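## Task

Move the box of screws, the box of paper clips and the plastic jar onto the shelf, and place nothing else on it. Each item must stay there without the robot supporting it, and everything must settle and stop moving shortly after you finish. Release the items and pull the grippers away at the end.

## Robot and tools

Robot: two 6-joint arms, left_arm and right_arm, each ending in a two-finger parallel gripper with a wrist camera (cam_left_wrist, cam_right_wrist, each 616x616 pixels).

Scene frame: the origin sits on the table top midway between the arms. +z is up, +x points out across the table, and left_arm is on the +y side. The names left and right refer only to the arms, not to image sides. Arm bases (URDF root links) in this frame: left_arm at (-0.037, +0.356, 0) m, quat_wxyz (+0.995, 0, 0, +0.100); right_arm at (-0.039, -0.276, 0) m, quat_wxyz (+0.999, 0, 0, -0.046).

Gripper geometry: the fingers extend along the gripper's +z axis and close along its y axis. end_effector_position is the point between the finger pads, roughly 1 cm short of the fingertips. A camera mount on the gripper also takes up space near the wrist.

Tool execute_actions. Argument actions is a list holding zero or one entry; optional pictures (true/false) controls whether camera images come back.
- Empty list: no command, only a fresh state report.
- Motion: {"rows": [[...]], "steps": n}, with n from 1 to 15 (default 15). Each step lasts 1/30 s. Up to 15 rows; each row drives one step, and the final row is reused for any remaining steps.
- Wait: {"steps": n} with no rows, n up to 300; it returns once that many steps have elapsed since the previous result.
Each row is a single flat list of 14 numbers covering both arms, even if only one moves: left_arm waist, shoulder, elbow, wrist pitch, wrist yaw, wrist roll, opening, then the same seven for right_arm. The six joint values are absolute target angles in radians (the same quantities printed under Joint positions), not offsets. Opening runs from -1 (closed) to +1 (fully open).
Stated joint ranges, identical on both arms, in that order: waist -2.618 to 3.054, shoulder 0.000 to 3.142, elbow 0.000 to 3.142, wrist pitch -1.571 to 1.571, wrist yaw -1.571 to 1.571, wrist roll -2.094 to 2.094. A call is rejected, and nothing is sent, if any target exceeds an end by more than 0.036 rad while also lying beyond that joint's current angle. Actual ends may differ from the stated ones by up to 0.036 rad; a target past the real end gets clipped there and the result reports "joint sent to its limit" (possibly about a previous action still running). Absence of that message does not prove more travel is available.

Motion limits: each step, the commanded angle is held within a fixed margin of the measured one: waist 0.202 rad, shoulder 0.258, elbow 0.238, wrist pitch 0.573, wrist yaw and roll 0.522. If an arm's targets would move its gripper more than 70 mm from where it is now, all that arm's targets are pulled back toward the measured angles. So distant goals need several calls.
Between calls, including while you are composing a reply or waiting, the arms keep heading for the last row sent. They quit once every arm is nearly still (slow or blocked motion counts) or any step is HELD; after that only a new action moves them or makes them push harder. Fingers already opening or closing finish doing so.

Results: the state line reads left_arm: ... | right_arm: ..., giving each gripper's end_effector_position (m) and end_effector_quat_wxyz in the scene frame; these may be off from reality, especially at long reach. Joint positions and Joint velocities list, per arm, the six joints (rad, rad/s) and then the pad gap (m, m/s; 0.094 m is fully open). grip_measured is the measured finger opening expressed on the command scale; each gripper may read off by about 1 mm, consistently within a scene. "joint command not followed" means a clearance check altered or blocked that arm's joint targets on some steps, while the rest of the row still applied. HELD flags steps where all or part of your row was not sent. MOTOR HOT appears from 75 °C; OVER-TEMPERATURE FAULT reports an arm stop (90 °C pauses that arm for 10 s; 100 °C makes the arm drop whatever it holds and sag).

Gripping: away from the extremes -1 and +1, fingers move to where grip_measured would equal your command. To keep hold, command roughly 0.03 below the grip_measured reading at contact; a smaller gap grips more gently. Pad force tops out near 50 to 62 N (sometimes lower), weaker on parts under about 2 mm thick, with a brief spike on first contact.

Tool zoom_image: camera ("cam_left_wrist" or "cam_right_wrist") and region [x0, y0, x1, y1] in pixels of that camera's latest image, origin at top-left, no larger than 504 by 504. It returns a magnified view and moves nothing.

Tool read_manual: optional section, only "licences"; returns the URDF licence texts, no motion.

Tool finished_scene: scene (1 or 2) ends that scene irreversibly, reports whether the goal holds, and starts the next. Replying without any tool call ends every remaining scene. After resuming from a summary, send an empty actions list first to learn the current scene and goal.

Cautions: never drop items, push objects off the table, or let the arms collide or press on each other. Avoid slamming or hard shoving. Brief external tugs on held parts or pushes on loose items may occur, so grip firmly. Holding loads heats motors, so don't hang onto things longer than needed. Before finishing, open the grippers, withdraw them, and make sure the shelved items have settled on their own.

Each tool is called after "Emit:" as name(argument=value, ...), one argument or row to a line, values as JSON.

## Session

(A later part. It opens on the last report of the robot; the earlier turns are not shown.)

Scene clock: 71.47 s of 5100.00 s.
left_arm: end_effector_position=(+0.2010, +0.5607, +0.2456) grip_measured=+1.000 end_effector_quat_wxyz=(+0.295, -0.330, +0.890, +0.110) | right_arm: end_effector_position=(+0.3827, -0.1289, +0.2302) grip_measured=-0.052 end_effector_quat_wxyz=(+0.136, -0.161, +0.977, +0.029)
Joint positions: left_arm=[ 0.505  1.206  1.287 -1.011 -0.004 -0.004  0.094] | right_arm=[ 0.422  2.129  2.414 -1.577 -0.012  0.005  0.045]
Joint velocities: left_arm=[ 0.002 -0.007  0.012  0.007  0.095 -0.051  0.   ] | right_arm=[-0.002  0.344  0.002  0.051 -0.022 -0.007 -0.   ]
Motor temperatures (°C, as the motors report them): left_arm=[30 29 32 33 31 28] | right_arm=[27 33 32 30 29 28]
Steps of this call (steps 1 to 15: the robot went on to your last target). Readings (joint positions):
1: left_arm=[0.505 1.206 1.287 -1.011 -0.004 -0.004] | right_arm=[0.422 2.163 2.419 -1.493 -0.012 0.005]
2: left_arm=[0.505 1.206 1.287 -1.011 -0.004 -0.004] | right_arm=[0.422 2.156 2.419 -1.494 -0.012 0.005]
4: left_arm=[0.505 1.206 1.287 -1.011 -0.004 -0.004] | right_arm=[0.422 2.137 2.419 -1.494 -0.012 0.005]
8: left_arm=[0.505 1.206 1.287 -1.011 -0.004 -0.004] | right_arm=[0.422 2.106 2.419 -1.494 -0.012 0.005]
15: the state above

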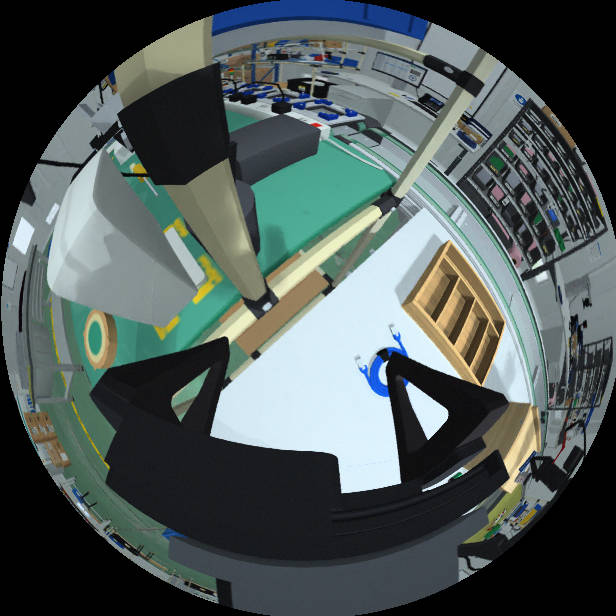

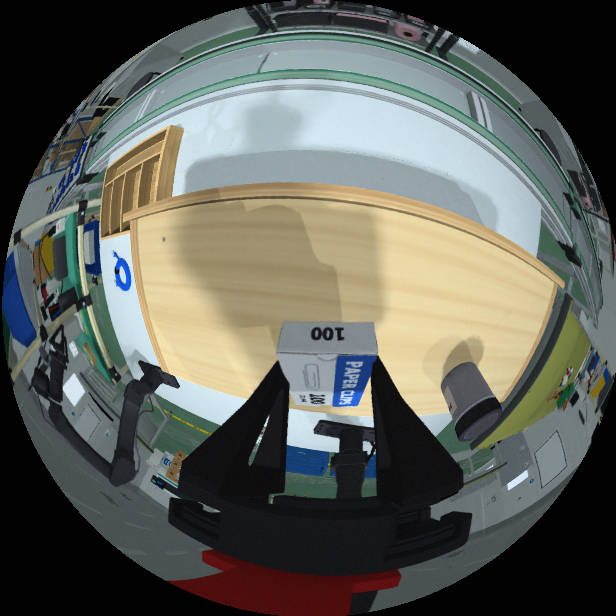

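Emit:
execute_actions(
  actions=[
    {"rows":[[0.5,1.2,1.3,-1.0,0,0,1,0.42,2.24,2.47,-1.45,0,0,-0.09]]},
  ],
  pictures=false,
)

Emit:
execute_actions(
  actions=[
    {"steps":15},
  ],
)

Scene clock: 72.83 s of 5100.00 s.
left_arm: end_effector_position=(+0.2010, +0.5607, +0.2456) grip_measured=+1.000 end_effector_quat_wxyz=(+0.295, -0.330, +0.890, +0.110) | right_arm: end_effector_position=(+0.4262, -0.1134, +0.2003) grip_measured=-0.054 end_effector_quat_wxyz=(+0.162, -0.160, +0.973, +0.035)
Joint positions: left_arm=[ 0.505  1.206  1.287 -1.011 -0.004 -0.004  0.094] | right_arm=[ 0.422  2.246  2.459 -1.452 -0.015  0.005  0.044]
Joint velocities: left_arm=[-0.012 -0.007  0.017  0.066 -0.022  0.051  0.   ] | right_arm=[ 0.012  0.012 -0.012  0.007 -0.081  0.022 -0.001]
Motor temperatures (°C, as the motors report them): left_arm=[30 29 32 33 31 28] | right_arm=[27 34 32 30 29 28]
Steps of this call (steps 1 to 26: the robot went on to your last target; steps 27 to 41: all 15 steps of this action). Readings (joint positions):
27: left_arm=[0.505 1.206 1.287 -1.011 -0.004 -0.004] | right_arm=[0.422 2.118 2.437 -1.516 -0.012 0.005]
28: left_arm=[0.505 1.206 1.287 -1.011 -0.004 -0.004] | right_arm=[0.422 2.138 2.452 -1.507 -0.012 0.005]
30: left_arm=[0.505 1.206 1.287 -1.011 -0.004 -0.004] | right_arm=[0.422 2.182 2.459 -1.479 -0.012 0.005]
34: left_arm=[0.505 1.206 1.287 -1.011 -0.004 -0.004] | right_arm=[0.422 2.252 2.459 -1.453 -0.016 0.005]
41: the state above

Scene clock: 73.33 s of 5100.00 s.
left_arm: end_effector_position=(+0.2010, +0.5607, +0.2456) grip_measured=+1.000 end_effector_quat_wxyz=(+0.295, -0.330, +0.890, +0.110) | right_arm: end_effector_position=(+0.4262, -0.1134, +0.2003) grip_measured=-0.054 end_effector_quat_wxyz=(+0.162, -0.160, +0.973, +0.035)
Joint positions: left_arm=[ 0.505  1.206  1.287 -1.011 -0.004 -0.004  0.094] | right_arm=[ 0.422  2.246  2.459 -1.452 -0.015  0.005  0.044]
Joint velocities: left_arm=[ 0.007 -0.022 -0.012 -0.022 -0.007 -0.022  0.   ] | right_arm=[-0.002  0.002  0.002 -0.007 -0.037 -0.022  0.001]
Motor temperatures (°C, as the motors report them): left_arm=[30 29 32 33 31 28] | right_arm=[27 34 32 30 29 28]
Steps of this call (steps 1 to 15: the robot went on to your last target). Readings (joint positions):
1: left_arm=[0.505 1.206 1.287 -1.011 -0.004 -0.004] | right_arm=[0.422 2.246 2.459 -1.452 -0.015 0.005]
2: left_arm=[0.505 1.206 1.287 -1.011 -0.004 -0.004] | right_arm=[0.422 2.246 2.459 -1.452 -0.015 0.005]
4: left_arm=[0.505 1.206 1.287 -1.011 -0.004 -0.004] | right_arm=[0.422 2.246 2.459 -1.452 -0.015 0.005]
8: left_arm=[0.505 1.206 1.287 -1.011 -0.004 -0.004] | right_arm=[0.422 2.246 2.459 -1.452 -0.015 0.005]
15: the state above
All arms were judged still, so your last target was given up. Only a new action makes them travel on or press farther. Fingers that are still opening or closing keep moving.

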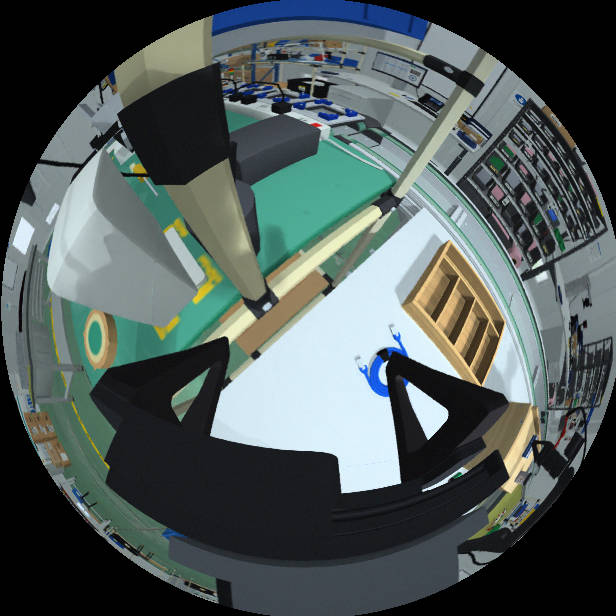

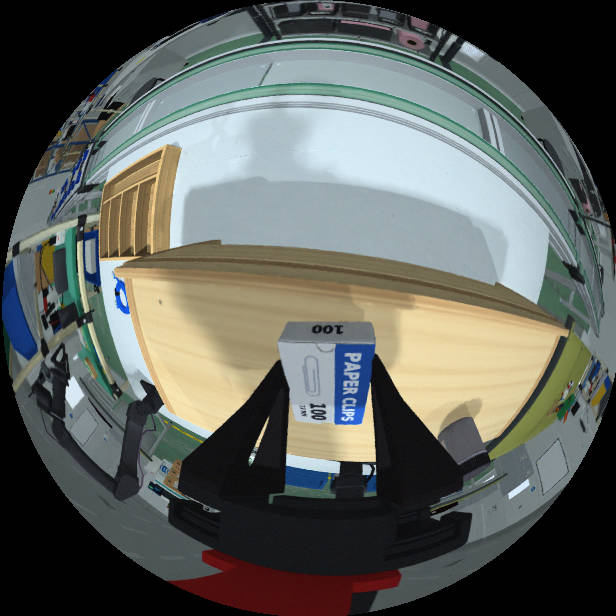

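Box has touched down. Release, retreat, and move toward the screws.

Emit:
execute_actions(
  actions=[
    {"rows":[[0.5,1.2,1.3,-1.0,0,0,1,0.42,2.24,2.47,-1.45,0,0,0.6]],"steps":10},
  ],
  pictures=false,
)

Emit:
execute_actions(
  actions=[
    {"rows":[[0.5,1.2,1.3,-1.0,0,0,1,0.42,2.0,2.45,-1.4,0,0,1]],"steps":10},
  ],
  pictures=false,
)

Emit:
execute_actions(
  actions=[
    {"rows":[[0.5,1.2,1.3,-1.0,0,0,1,0.42,1.3,1.6,-1.55,0,0,1]]},
  ],
  pictures=false,
)

Emit:
execute_actions(
  actions=[
    {"rows":[[0.5,1.2,1.3,-1.0,0,0,1,1.75,1.5,1.45,-1.5,0,0,1]]},
  ],
  pictures=false,
)

Emit:
execute_actions(
  actions=[
    {"steps":30},
  ],
)

Scene clock: 75.23 s of 5100.00 s.
left_arm: end_effector_position=(+0.2010, +0.5607, +0.2456) grip_measured=+1.000 end_effector_quat_wxyz=(+0.295, -0.330, +0.890, +0.110) | right_arm: end_effector_position=(+0.4263, -0.1136, +0.2003) grip_measured=+0.598 end_effector_quat_wxyz=(+0.162, -0.160, +0.973, +0.034)
Joint positions: left_arm=[ 0.505  1.206  1.287 -1.011 -0.004 -0.004  0.094] | right_arm=[ 0.422  2.246  2.459 -1.452 -0.014  0.005  0.075]
Joint velocities: left_arm=[-0.007 -0.007  0.012 -0.066  0.007  0.066  0.   ] | right_arm=[-0.012  0.017  0.007 -0.066  0.037  0.037  0.001]
Motor temperatures (°C, as the motors report them): left_arm=[30 29 32 33 31 28] | right_arm=[27 34 32 30 29 28]
Steps of this call (steps 1 to 47: nothing new was sent; steps 48 to 57: all 10 steps of this action). Readings (joint positions):
48: left_arm=[0.505 1.206 1.287 -1.011 -0.004 -0.004] | right_arm=[0.422 2.246 2.459 -1.452 -0.015 0.005]
49: left_arm=[0.505 1.206 1.287 -1.011 -0.004 -0.004] | right_arm=[0.422 2.246 2.459 -1.452 -0.015 0.005]
51: left_arm=[0.505 1.206 1.287 -1.011 -0.004 -0.004] | right_arm=[0.422 2.246 2.459 -1.452 -0.014 0.005]
55: left_arm=[0.505 1.206 1.287 -1.011 -0.004 -0.004] | right_arm=[0.422 2.246 2.459 -1.452 -0.014 0.005]
57: the state above

Scene clock: 75.57 s of 5100.00 s.
left_arm: end_effector_position=(+0.2010, +0.5607, +0.2456) grip_measured=+1.000 end_effector_quat_wxyz=(+0.295, -0.330, +0.890, +0.110) | right_arm: end_effector_position=(+0.3972, -0.1235, +0.3254) grip_measured=+1.000 end_effector_quat_wxyz=(+0.305, -0.155, +0.938, +0.058)
Joint positions: left_arm=[ 0.505  1.206  1.287 -1.011 -0.004 -0.004  0.094] | right_arm=[ 0.422  1.975  2.445 -1.409 -0.014  0.005  0.094]
Joint velocities: left_arm=[-0.007 -0.002 -0.007 -0.007  0.051  0.007  0.   ] | right_arm=[-0.012 -0.447  0.139  0.11  -0.081  0.051  0.   ]
Motor temperatures (°C, as the motors report them): left_arm=[30 29 32 33 31 28] | right_arm=[27 35 32 30 29 28]
Steps of this call (steps 1 to 10: all 10 steps of this action). Readings (joint positions):
1: left_arm=[0.505 1.206 1.287 -1.011 -0.004 -0.004] | right_arm=[0.422 2.232 2.452 -1.447 -0.014 0.005]
2: left_arm=[0.505 1.206 1.287 -1.011 -0.004 -0.004] | right_arm=[0.422 2.214 2.442 -1.446 -0.014 0.005]
4: left_arm=[0.505 1.206 1.287 -1.011 -0.004 -0.004] | right_arm=[0.422 2.160 2.438 -1.444 -0.014 0.005]
8: left_arm=[0.505 1.206 1.287 -1.011 -0.004 -0.004] | right_arm=[0.422 2.019 2.438 -1.417 -0.014 0.005]
10: the state above

Scene clock: 76.07 s of 5100.00 s.
left_arm: end_effector_position=(+0.2010, +0.5607, +0.2456) grip_measured=+1.000 end_effector_quat_wxyz=(+0.295, -0.330, +0.890, +0.110) | right_arm: end_effector_position=(+0.1858, -0.1959, +0.2795) grip_measured=+1.000 end_effector_quat_wxyz=(+0.174, -0.160, +0.971, +0.036)
Joint positions: left_arm=[ 0.505  1.206  1.287 -1.011 -0.004 -0.004  0.094] | right_arm=[ 0.422  1.274  1.628 -1.569 -0.014  0.005  0.094]
Joint velocities: left_arm=[ 0.002 -0.002 -0.002 -0.051  0.022 -0.007  0.   ] | right_arm=[-0.012  0.398 -0.252 -0.007 -0.022  0.051  0.   ]
Motor temperatures (°C, as the motors report them): left_arm=[30 29 32 33 31 28] | right_arm=[27 34 32 30 29 28]
Steps of this call (steps 1 to 15: all 15 steps of this action). Readings (joint positions):
1: left_arm=[0.505 1.206 1.287 -1.011 -0.004 -0.004] | right_arm=[0.422 1.929 2.401 -1.391 -0.014 0.005]
2: left_arm=[0.505 1.206 1.287 -1.011 -0.004 -0.004] | right_arm=[0.422 1.872 2.327 -1.398 -0.014 0.005]
4: left_arm=[0.505 1.206 1.287 -1.011 -0.004 -0.004] | right_arm=[0.422 1.743 2.184 -1.435 -0.014 0.005]
8: left_arm=[0.505 1.206 1.287 -1.011 -0.004 -0.004] | right_arm=[0.422 1.440 1.891 -1.476 -0.014 0.005]
15: the state above

Scene clock: 76.57 s of 5100.00 s.
left_arm: end_effector_position=(+0.2010, +0.5607, +0.2456) grip_measured=+1.000 end_effector_quat_wxyz=(+0.295, -0.330, +0.890, +0.110) | right_arm: end_effector_position=(+0.0290, -0.0265, +0.1735) grip_measured=+1.000 end_effector_quat_wxyz=(+0.003, -0.605, +0.797, +0.001)
Joint positions: left_arm=[ 0.505  1.206  1.287 -1.011 -0.004 -0.004  0.094] | right_arm=[ 1.397  1.526  1.444 -1.482  0.002  0.006  0.094]
Joint velocities: left_arm=[ 0.002 -0.012  0.007 -0.051 -0.037 -0.037  0.   ] | right_arm=[ 2.142 -0.085 -0.017  0.022 -0.051 -0.051  0.   ]
Motor temperatures (°C, as the motors report them): left_arm=[30 29 32 33 31 28] | right_arm=[27 34 32 30 29 28]
Steps of this call (steps 1 to 15: all 15 steps of this action). Readings (joint positions):
1: left_arm=[0.505 1.206 1.287 -1.011 -0.004 -0.004] | right_arm=[0.443 1.296 1.613 -1.564 -0.003 0.006]
2: left_arm=[0.505 1.206 1.287 -1.011 -0.004 -0.004] | right_arm=[0.483 1.322 1.592 -1.558 0.001 0.006]
4: left_arm=[0.505 1.206 1.287 -1.011 -0.004 -0.004] | right_arm=[0.588 1.399 1.542 -1.538 0.005 0.006]
8: left_arm=[0.505 1.206 1.287 -1.011 -0.004 -0.004] | right_arm=[0.864 1.538 1.455 -1.493 0.008 0.006]
15: the state above

Scene clock: 77.57 s of 5100.00 s.
left_arm: end_effector_position=(+0.2010, +0.5607, +0.2456) grip_measured=+1.000 end_effector_quat_wxyz=(+0.295, -0.330, +0.890, +0.110) | right_arm: end_effector_position=(-0.0664, -0.0218, +0.1754) grip_measured=+1.000 end_effector_quat_wxyz=(+0.004, +0.739, -0.674, -0.006)
Joint positions: left_arm=[ 0.505  1.206  1.287 -1.011 -0.004 -0.004  0.094] | right_arm=[ 1.759  1.518  1.444 -1.492 -0.014  0.003  0.094]
Joint velocities: left_arm=[-0.002 -0.017 -0.002 -0.007 -0.081 -0.037  0.   ] | right_arm=[ 0.017  0.002 -0.022 -0.051 -0.022  0.051  0.   ]
Motor temperatures (°C, as the motors report them): left_arm=[30 29 32 33 31 28] | right_arm=[27 34 32 30 29 28]
Steps of this call (steps 1 to 30: the robot went on to your last target). Readings (joint positions):
1: left_arm=[0.505 1.206 1.287 -1.011 -0.004 -0.004] | right_arm=[1.474 1.525 1.444 -1.482 0.002 0.006]
2: left_arm=[0.505 1.206 1.287 -1.011 -0.004 -0.004] | right_arm=[1.550 1.524 1.444 -1.482 0.002 0.006]
4: left_arm=[0.505 1.206 1.287 -1.011 -0.004 -0.004] | right_arm=[1.692 1.524 1.444 -1.482 -0.004 0.005]
8: left_arm=[0.505 1.206 1.287 -1.011 -0.004 -0.004] | right_arm=[1.763 1.522 1.444 -1.486 -0.016 0.003]
30: the state above
All arms were judged still, so your last target was given up. Only a new action makes them travel on or press farther. Fingers that are still opening or closing keep moving.

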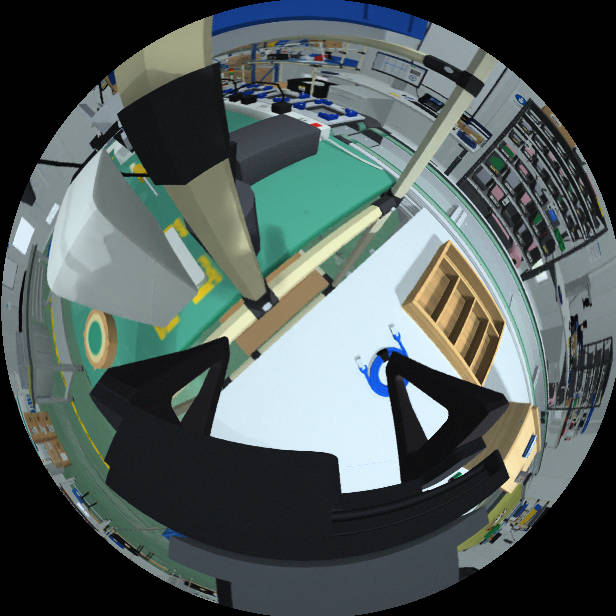

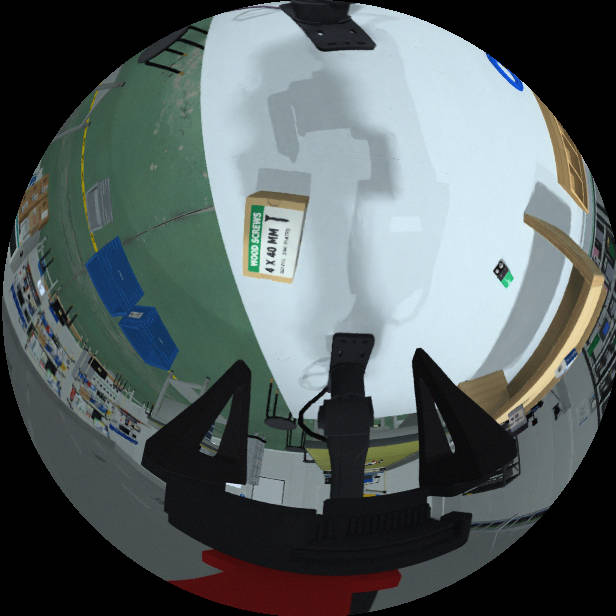

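Emit:
execute_actions(
  actions=[
    {"rows":[[0.5,1.2,1.3,-1.0,0,0,1,1.98,1.645,1.24,-1.16,0,0.3,1]]},
  ],
  pictures=false,
)

Emit:
execute_actions(
  actions=[
    {"steps":15},
  ],
)

Scene clock: 79.00 s of 5100.00 s.
left_arm: end_effector_position=(+0.2010, +0.5607, +0.2456) grip_measured=+1.000 end_effector_quat_wxyz=(+0.295, -0.330, +0.890, +0.110) | right_arm: end_effector_position=(-0.1302, -0.0093, +0.0873) grip_measured=+1.000 end_effector_quat_wxyz=(+0.012, +0.723, -0.691, +0.015)
Joint positions: left_arm=[ 0.505  1.206  1.287 -1.011 -0.004 -0.004  0.094] | right_arm=[ 1.986  1.661  1.238 -1.185 -0.008  0.277  0.094]
Joint velocities: left_arm=[ 0.017  0.012 -0.002 -0.007 -0.022  0.051  0.   ] | right_arm=[-0.002 -0.002 -0.007  0.081  0.022  0.139  0.   ]
Motor temperatures (°C, as the motors report them): left_arm=[30 29 32 33 31 28] | right_arm=[27 34 32 30 29 28]
Steps of this call (steps 1 to 28: nothing new was sent; steps 29 to 43: all 15 steps of this action). Readings (joint positions):
29: left_arm=[0.505 1.206 1.287 -1.011 -0.004 -0.004] | right_arm=[1.777 1.522 1.426 -1.465 -0.004 0.036]
30: left_arm=[0.505 1.206 1.287 -1.011 -0.004 -0.004] | right_arm=[1.813 1.528 1.398 -1.424 0.002 0.072]
32: left_arm=[0.505 1.206 1.287 -1.011 -0.004 -0.004] | right_arm=[1.903 1.572 1.332 -1.340 0.002 0.140]
36: left_arm=[0.505 1.206 1.287 -1.011 -0.004 -0.004] | right_arm=[1.986 1.669 1.246 -1.233 -0.008 0.227]
43: the state above

Scene clock: 79.50 s of 5100.00 s.
left_arm: end_effector_position=(+0.2010, +0.5607, +0.2456) grip_measured=+1.000 end_effector_quat_wxyz=(+0.295, -0.330, +0.890, +0.110) | right_arm: end_effector_position=(-0.1311, -0.0066, +0.0873) grip_measured=+1.000 end_effector_quat_wxyz=(+0.009, +0.718, -0.696, +0.010)
Joint positions: left_arm=[ 0.505  1.206  1.287 -1.011 -0.004 -0.004  0.094] | right_arm=[ 1.986  1.661  1.238 -1.174 -0.008  0.29   0.094]
Joint velocities: left_arm=[ 0.002 -0.017 -0.007 -0.022  0.051  0.007  0.   ] | right_arm=[ 0.012  0.002 -0.012 -0.007  0.066  0.022  0.   ]
Motor temperatures (°C, as the motors report them): left_arm=[30 29 32 33 31 28] | right_arm=[27 34 32 30 29 28]
Steps of this call (steps 1 to 15: the robot went on to your last target). Readings (joint positions):
1: left_arm=[0.505 1.206 1.287 -1.011 -0.004 -0.004] | right_arm=[1.986 1.661 1.238 -1.183 -0.008 0.280]
2: left_arm=[0.505 1.206 1.287 -1.011 -0.004 -0.004] | right_arm=[1.986 1.661 1.238 -1.181 -0.008 0.282]
4: left_arm=[0.505 1.206 1.287 -1.011 -0.004 -0.004] | right_arm=[1.986 1.661 1.238 -1.178 -0.008 0.285]
8: left_arm=[0.505 1.206 1.287 -1.011 -0.004 -0.004] | right_arm=[1.986 1.661 1.238 -1.175 -0.008 0.288]
15: the state above

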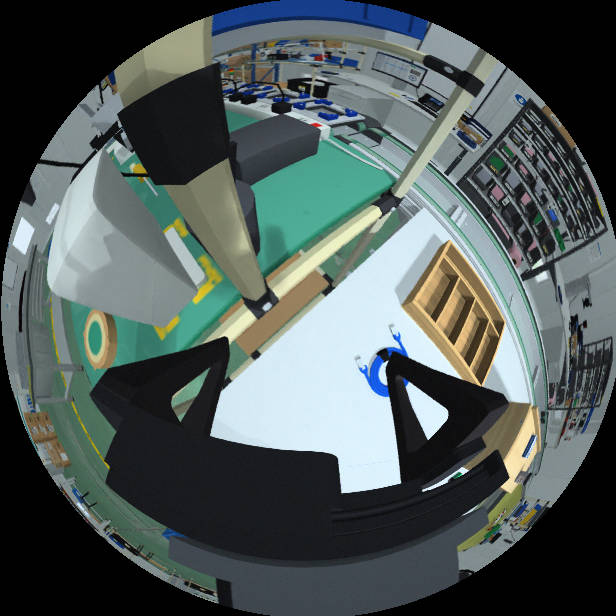

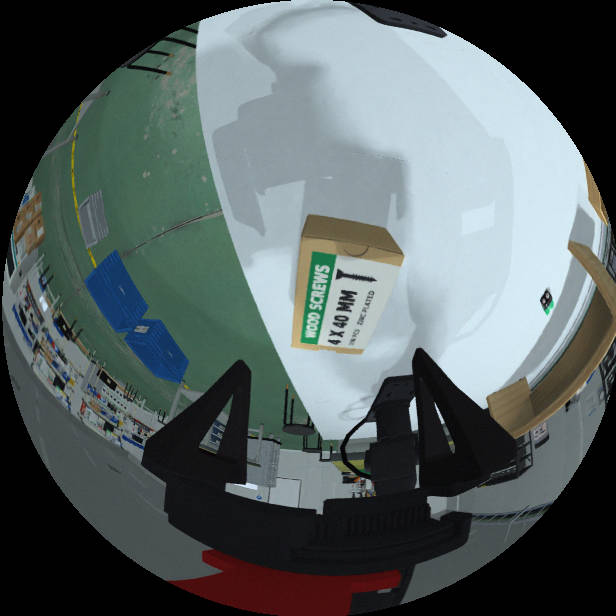

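Emit:
execute_actions(
  actions=[
    {"rows":[[0.5,1.2,1.3,-1.0,0,0,1,1.95,1.66,1.24,-1.16,0,0.5,1],[0.5,1.2,1.3,-1.0,0,0,1,1.95,1.66,1.24,-1.16,0,0.5,1],[0.5,1.2,1.3,-1.0,0,0,1,1.95,1.66,1.24,-1.16,0,0.5,1],[0.5,1.2,1.3,-1.0,0,0,1,1.95,1.66,1.24,-1.16,0,0.5,1],[0.5,1.2,1.3,-1.0,0,0,1,1.95,1.69,1.16,-1.04,0,0.5,1],[0.5,1.2,1.3,-1.0,0,0,1,1.95,1.69,1.16,-1.04,0,0.5,1],[0.5,1.2,1.3,-1.0,0,0,1,1.95,1.69,1.16,-1.04,0,0.5,1],[0.5,1.2,1.3,-1.0,0,0,1,1.95,1.73,1.08,-0.92,0,0.5,1]]},
  ],
  pictures=false,
)

Emit:
execute_actions(
  actions=[
    {"steps":12},
  ],
)

Scene clock: 81.47 s of 5100.00 s.
left_arm: end_effector_position=(+0.2010, +0.5607, +0.2456) grip_measured=+1.000 end_effector_quat_wxyz=(+0.295, -0.330, +0.890, +0.110) | right_arm: end_effector_position=(-0.1221, -0.0072, +0.0295) grip_measured=+1.000 end_effector_quat_wxyz=(-0.014, -0.636, +0.771, -0.024)
Joint positions: left_arm=[ 0.505  1.206  1.287 -1.011 -0.004 -0.004  0.094] | right_arm=[ 1.956  1.74   1.086 -0.972 -0.008  0.483  0.094]
Joint velocities: left_arm=[-0.002 -0.007 -0.002 -0.066 -0.022 -0.051  0.   ] | right_arm=[ 0.002 -0.002  0.002  0.139 -0.051  0.007  0.   ]
Motor temperatures (°C, as the motors report them): left_arm=[30 29 32 33 31 28] | right_arm=[27 34 32 30 29 28]
Steps of this call (steps 1 to 15: the robot went on to your last target; steps 16 to 44: nothing new was sent; steps 45 to 59: all 15 steps of this action). Readings (joint positions):
45: left_arm=[0.505 1.206 1.287 -1.011 -0.004 -0.004] | right_arm=[1.983 1.661 1.238 -1.173 -0.008 0.323]
46: left_arm=[0.505 1.206 1.287 -1.011 -0.004 -0.004] | right_arm=[1.977 1.661 1.238 -1.173 -0.008 0.356]
48: left_arm=[0.505 1.206 1.287 -1.011 -0.004 -0.004] | right_arm=[1.963 1.661 1.238 -1.173 -0.008 0.405]
52: left_arm=[0.505 1.206 1.287 -1.011 -0.004 -0.004] | right_arm=[1.956 1.676 1.178 -1.080 -0.008 0.456]
59: the state above

Scene clock: 81.87 s of 5100.00 s.
left_arm: end_effector_position=(+0.2010, +0.5607, +0.2456) grip_measured=+1.000 end_effector_quat_wxyz=(+0.295, -0.330, +0.890, +0.110) | right_arm: end_effector_position=(-0.1248, +0.0018, +0.0291) grip_measured=+1.000 end_effector_quat_wxyz=(-0.007, -0.634, +0.773, -0.006)
Joint positions: left_arm=[ 0.505  1.206  1.287 -1.011 -0.004 -0.004  0.094] | right_arm=[ 1.956  1.74   1.086 -0.934 -0.008  0.49   0.094]
Joint velocities: left_arm=[ 0.007  0.002  0.022 -0.022  0.037  0.007  0.   ] | right_arm=[-0.017  0.012  0.007 -0.007  0.007 -0.007  0.   ]
Motor temperatures (°C, as the motors report them): left_arm=[30 29 32 33 31 28] | right_arm=[27 34 32 30 29 28]
Steps of this call (steps 1 to 12: the robot went on to your last target). Readings (joint positions):
1: left_arm=[0.505 1.206 1.287 -1.011 -0.004 -0.004] | right_arm=[1.956 1.740 1.086 -0.964 -0.008 0.485]
2: left_arm=[0.505 1.206 1.287 -1.011 -0.004 -0.004] | right_arm=[1.956 1.740 1.086 -0.956 -0.008 0.486]
4: left_arm=[0.505 1.206 1.287 -1.011 -0.004 -0.004] | right_arm=[1.956 1.740 1.086 -0.947 -0.008 0.487]
8: left_arm=[0.505 1.206 1.287 -1.011 -0.004 -0.004] | right_arm=[1.956 1.740 1.086 -0.937 -0.008 0.489]
12: the state above

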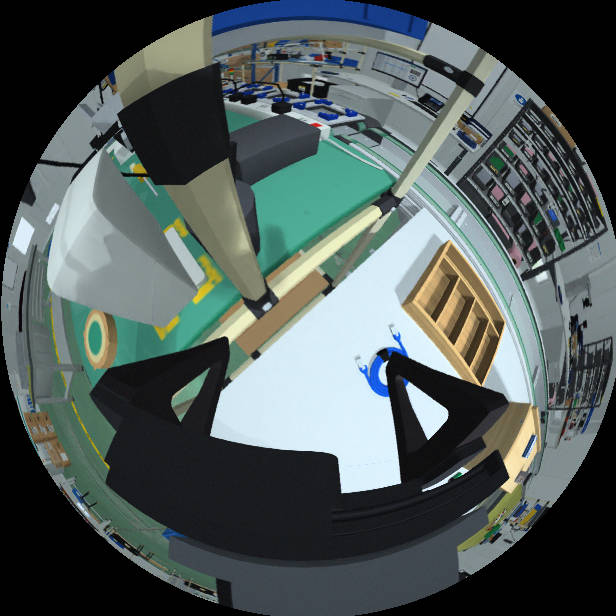

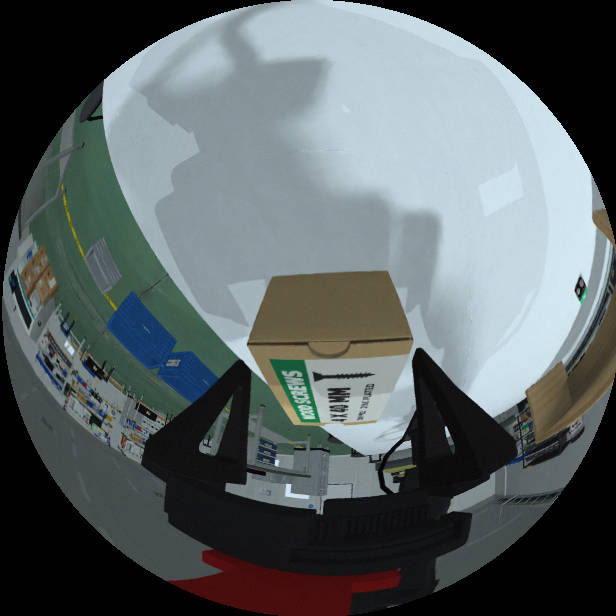

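Emit:
execute_actions(
  actions=[
    {"rows":[[0.5,1.2,1.3,-1.0,0,0,1,1.95,1.73,1.08,-0.92,0,0.5,0.2]]},
  ],
)

Scene clock: 82.87 s of 5100.00 s.
left_arm: end_effector_position=(+0.2010, +0.5607, +0.2456) grip_measured=+1.000 end_effector_quat_wxyz=(+0.295, -0.330, +0.890, +0.110) | right_arm: end_effector_position=(-0.1241, +0.0024, +0.0291) grip_measured=+0.221 end_effector_quat_wxyz=(-0.005, -0.633, +0.774, -0.006)
Joint positions: left_arm=[ 0.505  1.206  1.287 -1.011 -0.004 -0.004  0.094] | right_arm=[ 1.956  1.74   1.086 -0.932 -0.005  0.491  0.057]
Joint velocities: left_arm=[-0.007 -0.007  0.002  0.007 -0.051 -0.081  0.   ] | right_arm=[ 0.002  0.007 -0.007 -0.037  0.037 -0.051  0.001]
Motor temperatures (°C, as the motors report them): left_arm=[30 29 32 33 31 28] | right_arm=[27 34 32 30 29 28]
Steps of this call (steps 1 to 15: the robot went on to your last target; steps 16 to 30: all 15 steps of this action). Readings (joint positions):
16: left_arm=[0.505 1.206 1.287 -1.011 -0.004 -0.004] | right_arm=[1.956 1.740 1.086 -0.932 -0.008 0.490]
17: left_arm=[0.505 1.206 1.287 -1.011 -0.004 -0.004] | right_arm=[1.956 1.740 1.086 -0.932 -0.008 0.490]
19: left_arm=[0.505 1.206 1.287 -1.011 -0.004 -0.004] | right_arm=[1.956 1.740 1.086 -0.933 -0.005 0.491]
23: left_arm=[0.505 1.206 1.287 -1.011 -0.004 -0.004] | right_arm=[1.956 1.740 1.086 -0.932 -0.005 0.491]
30: the state above

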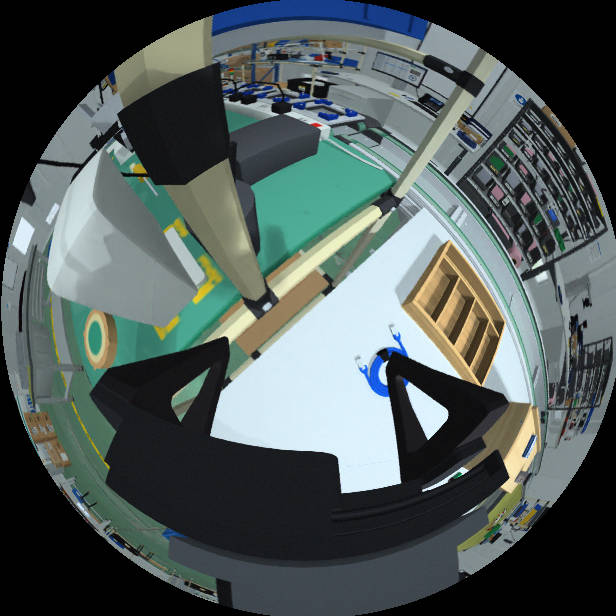

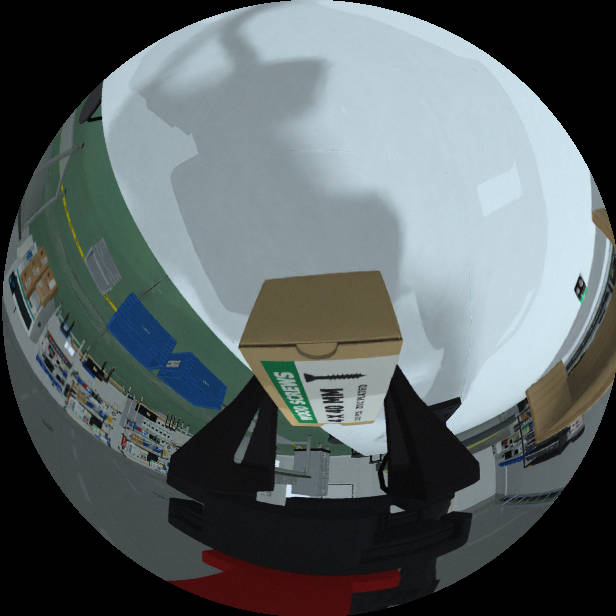

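Emit:
execute_actions(
  actions=[
    {"rows":[[0.5,1.2,1.3,-1.0,0,0,1,1.95,1.6,1.25,-1.2,0,0.5,0.18],[0.5,1.2,1.3,-1.0,0,0,1,1.95,1.6,1.25,-1.2,0,0.5,0.18],[0.5,1.2,1.3,-1.0,0,0,1,1.95,1.6,1.25,-1.2,0,0.5,0.18],[0.5,1.2,1.3,-1.0,0,0,1,1.95,1.6,1.25,-1.2,0,0.5,0.18],[0.5,1.2,1.3,-1.0,0,0,1,1.95,1.6,1.25,-1.2,0,0.5,0.18],[0.5,1.2,1.3,-1.0,0,0,1,1.95,1.25,1.6,-1.55,0,0.3,0.18]]},
  ],
  pictures=false,
)

Emit:
execute_actions(
  actions=[
    {"steps":12},
  ],
  pictures=false,
)

Emit:
execute_actions(
  actions=[
    {"rows":[[0.5,1.2,1.3,-1.0,0,0,1,0.22,1.3,1.75,-1.55,0,0,0.18]]},
  ],
  pictures=false,
)

Emit:
execute_actions(
  actions=[
    {"steps":20},
  ],
  pictures=false,
)

Emit:
execute_actions(
  actions=[
    {"rows":[[0.5,1.2,1.3,-1.0,0,0,1,0.22,1.7,2.3,-1.5,0,0,0.18],[0.5,1.2,1.3,-1.0,0,0,1,0.22,1.7,2.3,-1.5,0,0,0.18],[0.5,1.2,1.3,-1.0,0,0,1,0.22,1.7,2.3,-1.5,0,0,0.18],[0.5,1.2,1.3,-1.0,0,0,1,0.22,1.7,2.3,-1.5,0,0,0.18],[0.5,1.2,1.3,-1.0,0,0,1,0.22,1.7,2.3,-1.5,0,0,0.18],[0.5,1.2,1.3,-1.0,0,0,1,0.22,2.05,2.5,-1.45,0,0,0.18]]},
  ],
  pictures=false,
)

Emit:
execute_actions(
  actions=[
    {"steps":20},
  ],
)

Scene clock: 86.23 s of 5100.00 s.
left_arm: end_effector_position=(+0.2010, +0.5607, +0.2456) grip_measured=+1.000 end_effector_quat_wxyz=(+0.295, -0.330, +0.890, +0.110) | right_arm: end_effector_position=(-0.1175, -0.0198, +0.2474) grip_measured=+0.221 end_effector_quat_wxyz=(-0.075, +0.672, -0.720, -0.157)
Joint positions: left_arm=[ 0.505  1.206  1.287 -1.011 -0.004 -0.004  0.094] | right_arm=[ 1.956  1.32   1.516 -1.417 -0.005  0.362  0.057]
Joint velocities: left_arm=[-0.007 -0.002 -0.002 -0.007  0.022 -0.081  0.   ] | right_arm=[-0.002 -0.886  1.013 -0.828 -0.051 -0.403 -0.001]
Motor temperatures (°C, as the motors report them): left_arm=[30 29 33 33 31 28] | right_arm=[27 34 32 30 29 28]
Steps of this call (steps 1 to 15: the robot went on to your last target; steps 16 to 86: nothing new was sent; steps 87 to 101: all 15 steps of this action). Readings (joint positions):
87: left_arm=[0.505 1.206 1.287 -1.011 -0.004 -0.004] | right_arm=[1.956 1.734 1.101 -0.960 -0.005 0.491]
88: left_arm=[0.505 1.206 1.287 -1.011 -0.004 -0.004] | right_arm=[1.956 1.723 1.125 -1.009 -0.005 0.491]
90: left_arm=[0.505 1.206 1.287 -1.011 -0.004 -0.004] | right_arm=[1.956 1.673 1.172 -1.085 -0.005 0.491]
94: left_arm=[0.505 1.206 1.287 -1.011 -0.004 -0.004] | right_arm=[1.956 1.559 1.273 -1.209 -0.005 0.446]
101: the state above

Scene clock: 86.63 s of 5100.00 s.
left_arm: end_effector_position=(+0.2010, +0.5607, +0.2456) grip_measured=+1.000 end_effector_quat_wxyz=(+0.295, -0.330, +0.890, +0.110) | right_arm: end_effector_position=(-0.1067, -0.0560, +0.2703) grip_measured=+0.221 end_effector_quat_wxyz=(-0.073, +0.690, -0.705, -0.145)
Joint positions: left_arm=[ 0.505  1.206  1.287 -1.011 -0.004 -0.004  0.094] | right_arm=[ 1.956  1.258  1.587 -1.574 -0.005  0.314  0.057]
Joint velocities: left_arm=[-0.012 -0.002 -0.007 -0.051 -0.125 -0.051  0.   ] | right_arm=[ 0.007  0.017 -0.012 -0.037  0.037 -0.022 -0.001]
Motor temperatures (°C, as the motors report them): left_arm=[30 29 33 33 31 28] | right_arm=[27 33 32 30 29 28]
Steps of this call (steps 1 to 12: the robot went on to your last target). Readings (joint positions):
1: left_arm=[0.505 1.206 1.287 -1.011 -0.004 -0.004] | right_arm=[1.956 1.291 1.546 -1.440 -0.005 0.352]
2: left_arm=[0.505 1.206 1.287 -1.011 -0.004 -0.004] | right_arm=[1.956 1.266 1.567 -1.460 -0.005 0.343]
4: left_arm=[0.505 1.206 1.287 -1.011 -0.004 -0.004] | right_arm=[1.956 1.236 1.586 -1.497 -0.005 0.331]
8: left_arm=[0.505 1.206 1.287 -1.011 -0.004 -0.004] | right_arm=[1.956 1.245 1.587 -1.561 -0.005 0.320]
12: the state above

Scene clock: 87.13 s of 5100.00 s.
left_arm: end_effector_position=(+0.2010, +0.5607, +0.2456) grip_measured=+1.000 end_effector_quat_wxyz=(+0.295, -0.330, +0.890, +0.110) | right_arm: end_effector_position=(+0.1421, -0.0946, +0.2957) grip_measured=+0.220 end_effector_quat_wxyz=(+0.188, -0.363, +0.909, +0.084)
Joint positions: left_arm=[ 0.505  1.206  1.287 -1.011 -0.004 -0.004  0.094] | right_arm=[ 0.871  1.314  1.707 -1.55  -0.009  0.02   0.057]
Joint velocities: left_arm=[ 0.002  0.022 -0.012  0.022 -0.007  0.022  0.   ] | right_arm=[-2.122  0.012 -0.022  0.066  0.037 -0.125 -0.   ]
Motor temperatures (°C, as the motors report them): left_arm=[30 29 33 33 31 28] | right_arm=[27 33 32 30 29 28]
Steps of this call (steps 1 to 15: all 15 steps of this action). Readings (joint positions):
1: left_arm=[0.505 1.206 1.287 -1.011 -0.004 -0.004] | right_arm=[1.920 1.267 1.605 -1.578 -0.029 0.262]
2: left_arm=[0.505 1.206 1.287 -1.011 -0.004 -0.004] | right_arm=[1.856 1.285 1.640 -1.577 -0.046 0.210]
4: left_arm=[0.505 1.206 1.287 -1.011 -0.004 -0.004] | right_arm=[1.709 1.309 1.691 -1.559 -0.042 0.137]
8: left_arm=[0.505 1.206 1.287 -1.011 -0.004 -0.004] | right_arm=[1.406 1.314 1.707 -1.540 -0.026 0.061]
15: the state above

Scene clock: 87.80 s of 5100.00 s.
left_arm: end_effector_position=(+0.2010, +0.5607, +0.2456) grip_measured=+1.000 end_effector_quat_wxyz=(+0.295, -0.330, +0.890, +0.110) | right_arm: end_effector_position=(+0.2095, -0.2466, +0.2931) grip_measured=+0.220 end_effector_quat_wxyz=(+0.192, -0.054, +0.980, +0.007)
Joint positions: left_arm=[ 0.505  1.206  1.287 -1.011 -0.004 -0.004  0.094] | right_arm=[ 0.216  1.314  1.707 -1.577  0.012  0.01   0.057]
Joint velocities: left_arm=[-0.007 -0.017  0.007  0.051 -0.022  0.007  0.   ] | right_arm=[-0.017 -0.002 -0.007  0.022 -0.081 -0.022 -0.   ]
Motor temperatures (°C, as the motors report them): left_arm=[30 29 33 33 31 28] | right_arm=[27 33 32 30 29 28]
Steps of this call (steps 1 to 20: the robot went on to your last target). Readings (joint positions):
1: left_arm=[0.505 1.206 1.287 -1.011 -0.004 -0.004] | right_arm=[0.794 1.314 1.707 -1.550 -0.008 0.018]
2: left_arm=[0.505 1.206 1.287 -1.011 -0.004 -0.004] | right_arm=[0.718 1.314 1.707 -1.551 -0.007 0.016]
4: left_arm=[0.505 1.206 1.287 -1.011 -0.004 -0.004] | right_arm=[0.565 1.314 1.707 -1.551 -0.005 0.014]
8: left_arm=[0.505 1.206 1.287 -1.011 -0.004 -0.004] | right_arm=[0.277 1.314 1.707 -1.551 0.007 0.012]
20: the state above

Scene clock: 88.30 s of 5100.00 s.
left_arm: end_effector_position=(+0.2010, +0.5607, +0.2456) grip_measured=+1.000 end_effector_quat_wxyz=(+0.295, -0.330, +0.890, +0.110) | right_arm: end_effector_position=(+0.4334, -0.2183, +0.2446) grip_measured=+0.220 end_effector_quat_wxyz=(+0.204, -0.055, +0.977, +0.009)
Joint positions: left_arm=[ 0.505  1.206  1.287 -1.011 -0.004 -0.004  0.094] | right_arm=[ 0.216  2.131  2.432 -1.461  0.009  0.009  0.057]
Joint velocities: left_arm=[-0.007 -0.007  0.002 -0.051 -0.051  0.037  0.   ] | right_arm=[-0.002  0.125 -0.007 -0.315 -0.007  0.007 -0.001]
Motor temperatures (°C, as the motors report them): left_arm=[30 29 33 33 31 28] | right_arm=[27 33 32 30 29 28]
Steps of this call (steps 1 to 15: all 15 steps of this action). Readings (joint positions):
1: left_arm=[0.505 1.206 1.287 -1.011 -0.004 -0.004] | right_arm=[0.216 1.343 1.739 -1.577 0.011 0.010]
2: left_arm=[0.505 1.206 1.287 -1.011 -0.004 -0.004] | right_arm=[0.216 1.401 1.813 -1.577 0.011 0.010]
4: left_arm=[0.505 1.206 1.287 -1.011 -0.004 -0.004] | right_arm=[0.216 1.547 1.973 -1.572 0.011 0.010]
8: left_arm=[0.505 1.206 1.287 -1.011 -0.004 -0.004] | right_arm=[0.216 1.848 2.267 -1.531 0.011 0.010]
15: the state above

Scene clock: 88.97 s of 5100.00 s.
left_arm: end_effector_position=(+0.2010, +0.5607, +0.2456) grip_measured=+1.000 end_effector_quat_wxyz=(+0.295, -0.330, +0.890, +0.110) | right_arm: end_effector_position=(+0.4211, -0.2198, +0.2755) grip_measured=+0.220 end_effector_quat_wxyz=(+0.230, -0.054, +0.972, +0.011)
Joint positions: left_arm=[ 0.505  1.206  1.287 -1.011 -0.004 -0.004  0.094] | right_arm=[ 0.216  2.075  2.461 -1.492  0.009  0.009  0.057]
Joint velocities: left_arm=[-0.002  0.002  0.007 -0.051 -0.007  0.007  0.   ] | right_arm=[-0.027 -0.002  0.002 -0.007 -0.022  0.022 -0.001]
Motor temperatures (°C, as the motors report them): left_arm=[30 29 33 33 31 28] | right_arm=[27 34 32 30 29 28]
Steps of this call (steps 1 to 20: the robot went on to your last target). Readings (joint positions):
1: left_arm=[0.505 1.206 1.287 -1.011 -0.004 -0.004] | right_arm=[0.216 2.132 2.432 -1.470 0.009 0.009]
2: left_arm=[0.505 1.206 1.287 -1.011 -0.004 -0.004] | right_arm=[0.216 2.128 2.432 -1.477 0.009 0.009]
4: left_arm=[0.505 1.206 1.287 -1.011 -0.004 -0.004] | right_arm=[0.216 2.114 2.436 -1.485 0.009 0.009]
8: left_arm=[0.505 1.206 1.287 -1.011 -0.004 -0.004] | right_arm=[0.216 2.085 2.454 -1.489 0.009 0.009]
20: the state above

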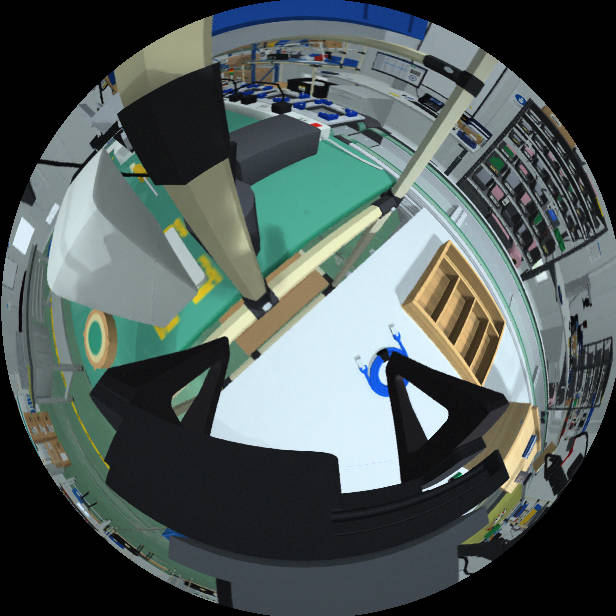

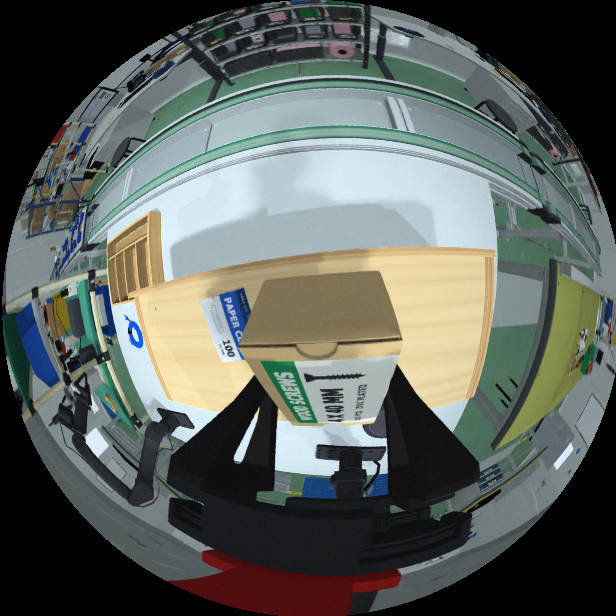

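Emit:
execute_actions(
  actions=[
    {"rows":[[0.5,1.2,1.3,-1.0,0,0,1,0.24,2.21,2.47,-1.45,0,0,0.18]]},
  ],
  pictures=false,
)

Emit:
execute_actions(
  actions=[
    {"steps":15},
  ],
)

Scene clock: 89.97 s of 5100.00 s.
left_arm: end_effector_position=(+0.2010, +0.5607, +0.2456) grip_measured=+1.000 end_effector_quat_wxyz=(+0.295, -0.330, +0.890, +0.110) | right_arm: end_effector_position=(+0.4446, -0.2102, +0.2175) grip_measured=+0.214 end_effector_quat_wxyz=(+0.179, -0.061, +0.982, +0.008)
Joint positions: left_arm=[ 0.505  1.206  1.287 -1.011 -0.004 -0.004  0.094] | right_arm=[ 0.231  2.213  2.469 -1.465  0.01   0.011  0.057]
Joint velocities: left_arm=[ 0.007 -0.012 -0.007  0.007 -0.081 -0.081  0.   ] | right_arm=[ 0.002 -0.007  0.002 -0.066 -0.022 -0.066 -0.001]
Motor temperatures (°C, as the motors report them): left_arm=[30 29 33 33 31 28] | right_arm=[27 34 32 30 29 28]
Steps of this call (steps 1 to 15: the robot went on to your last target; steps 16 to 30: all 15 steps of this action). Readings (joint positions):
16: left_arm=[0.505 1.206 1.287 -1.011 -0.004 -0.004] | right_arm=[0.218 2.088 2.465 -1.495 0.009 0.009]
17: left_arm=[0.505 1.206 1.287 -1.011 -0.004 -0.004] | right_arm=[0.219 2.104 2.469 -1.493 0.009 0.009]
19: left_arm=[0.505 1.206 1.287 -1.011 -0.004 -0.004] | right_arm=[0.225 2.153 2.469 -1.487 0.009 0.009]
23: left_arm=[0.505 1.206 1.287 -1.011 -0.004 -0.004] | right_arm=[0.231 2.213 2.469 -1.458 0.011 0.012]
30: the state above

Scene clock: 90.47 s of 5100.00 s.
left_arm: end_effector_position=(+0.2010, +0.5607, +0.2456) grip_measured=+1.000 end_effector_quat_wxyz=(+0.295, -0.330, +0.890, +0.110) | right_arm: end_effector_position=(+0.4446, -0.2102, +0.2175) grip_measured=+0.214 end_effector_quat_wxyz=(+0.179, -0.062, +0.982, +0.008)
Joint positions: left_arm=[ 0.505  1.206  1.287 -1.011 -0.004 -0.004  0.094] | right_arm=[ 0.231  2.213  2.469 -1.465  0.01   0.01   0.057]
Joint velocities: left_arm=[-0.002 -0.002  0.022 -0.022 -0.037 -0.066  0.   ] | right_arm=[-0.007 -0.017 -0.007 -0.007 -0.066  0.037 -0.001]
Motor temperatures (°C, as the motors report them): left_arm=[30 29 33 33 31 28] | right_arm=[27 34 32 30 29 28]
Steps of this call (steps 1 to 15: the robot went on to your last target). Readings (joint positions):
1: left_arm=[0.505 1.206 1.287 -1.011 -0.004 -0.004] | right_arm=[0.231 2.213 2.469 -1.465 0.010 0.011]
2: left_arm=[0.505 1.206 1.287 -1.011 -0.004 -0.004] | right_arm=[0.231 2.213 2.469 -1.465 0.010 0.010]
4: left_arm=[0.505 1.206 1.287 -1.011 -0.004 -0.004] | right_arm=[0.231 2.213 2.469 -1.465 0.010 0.010]
8: left_arm=[0.505 1.206 1.287 -1.011 -0.004 -0.004] | right_arm=[0.231 2.213 2.469 -1.465 0.010 0.010]
15: the state above
All arms were judged still, so your last target was given up. Only a new action makes them travel on or press farther. Fingers that are still opening or closing keep moving.

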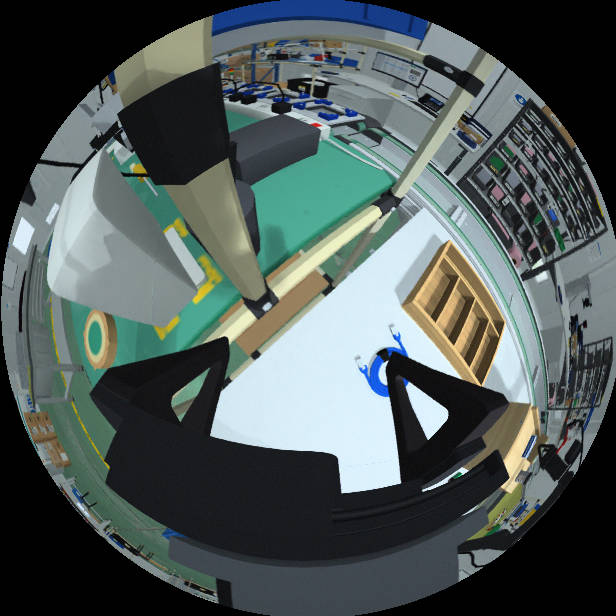

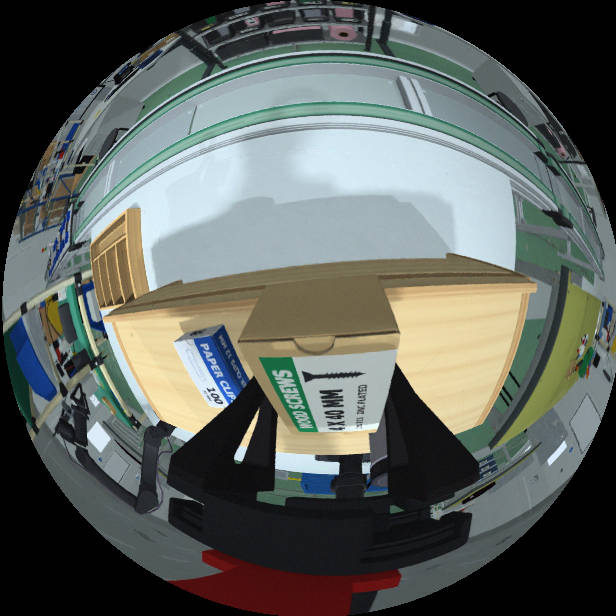

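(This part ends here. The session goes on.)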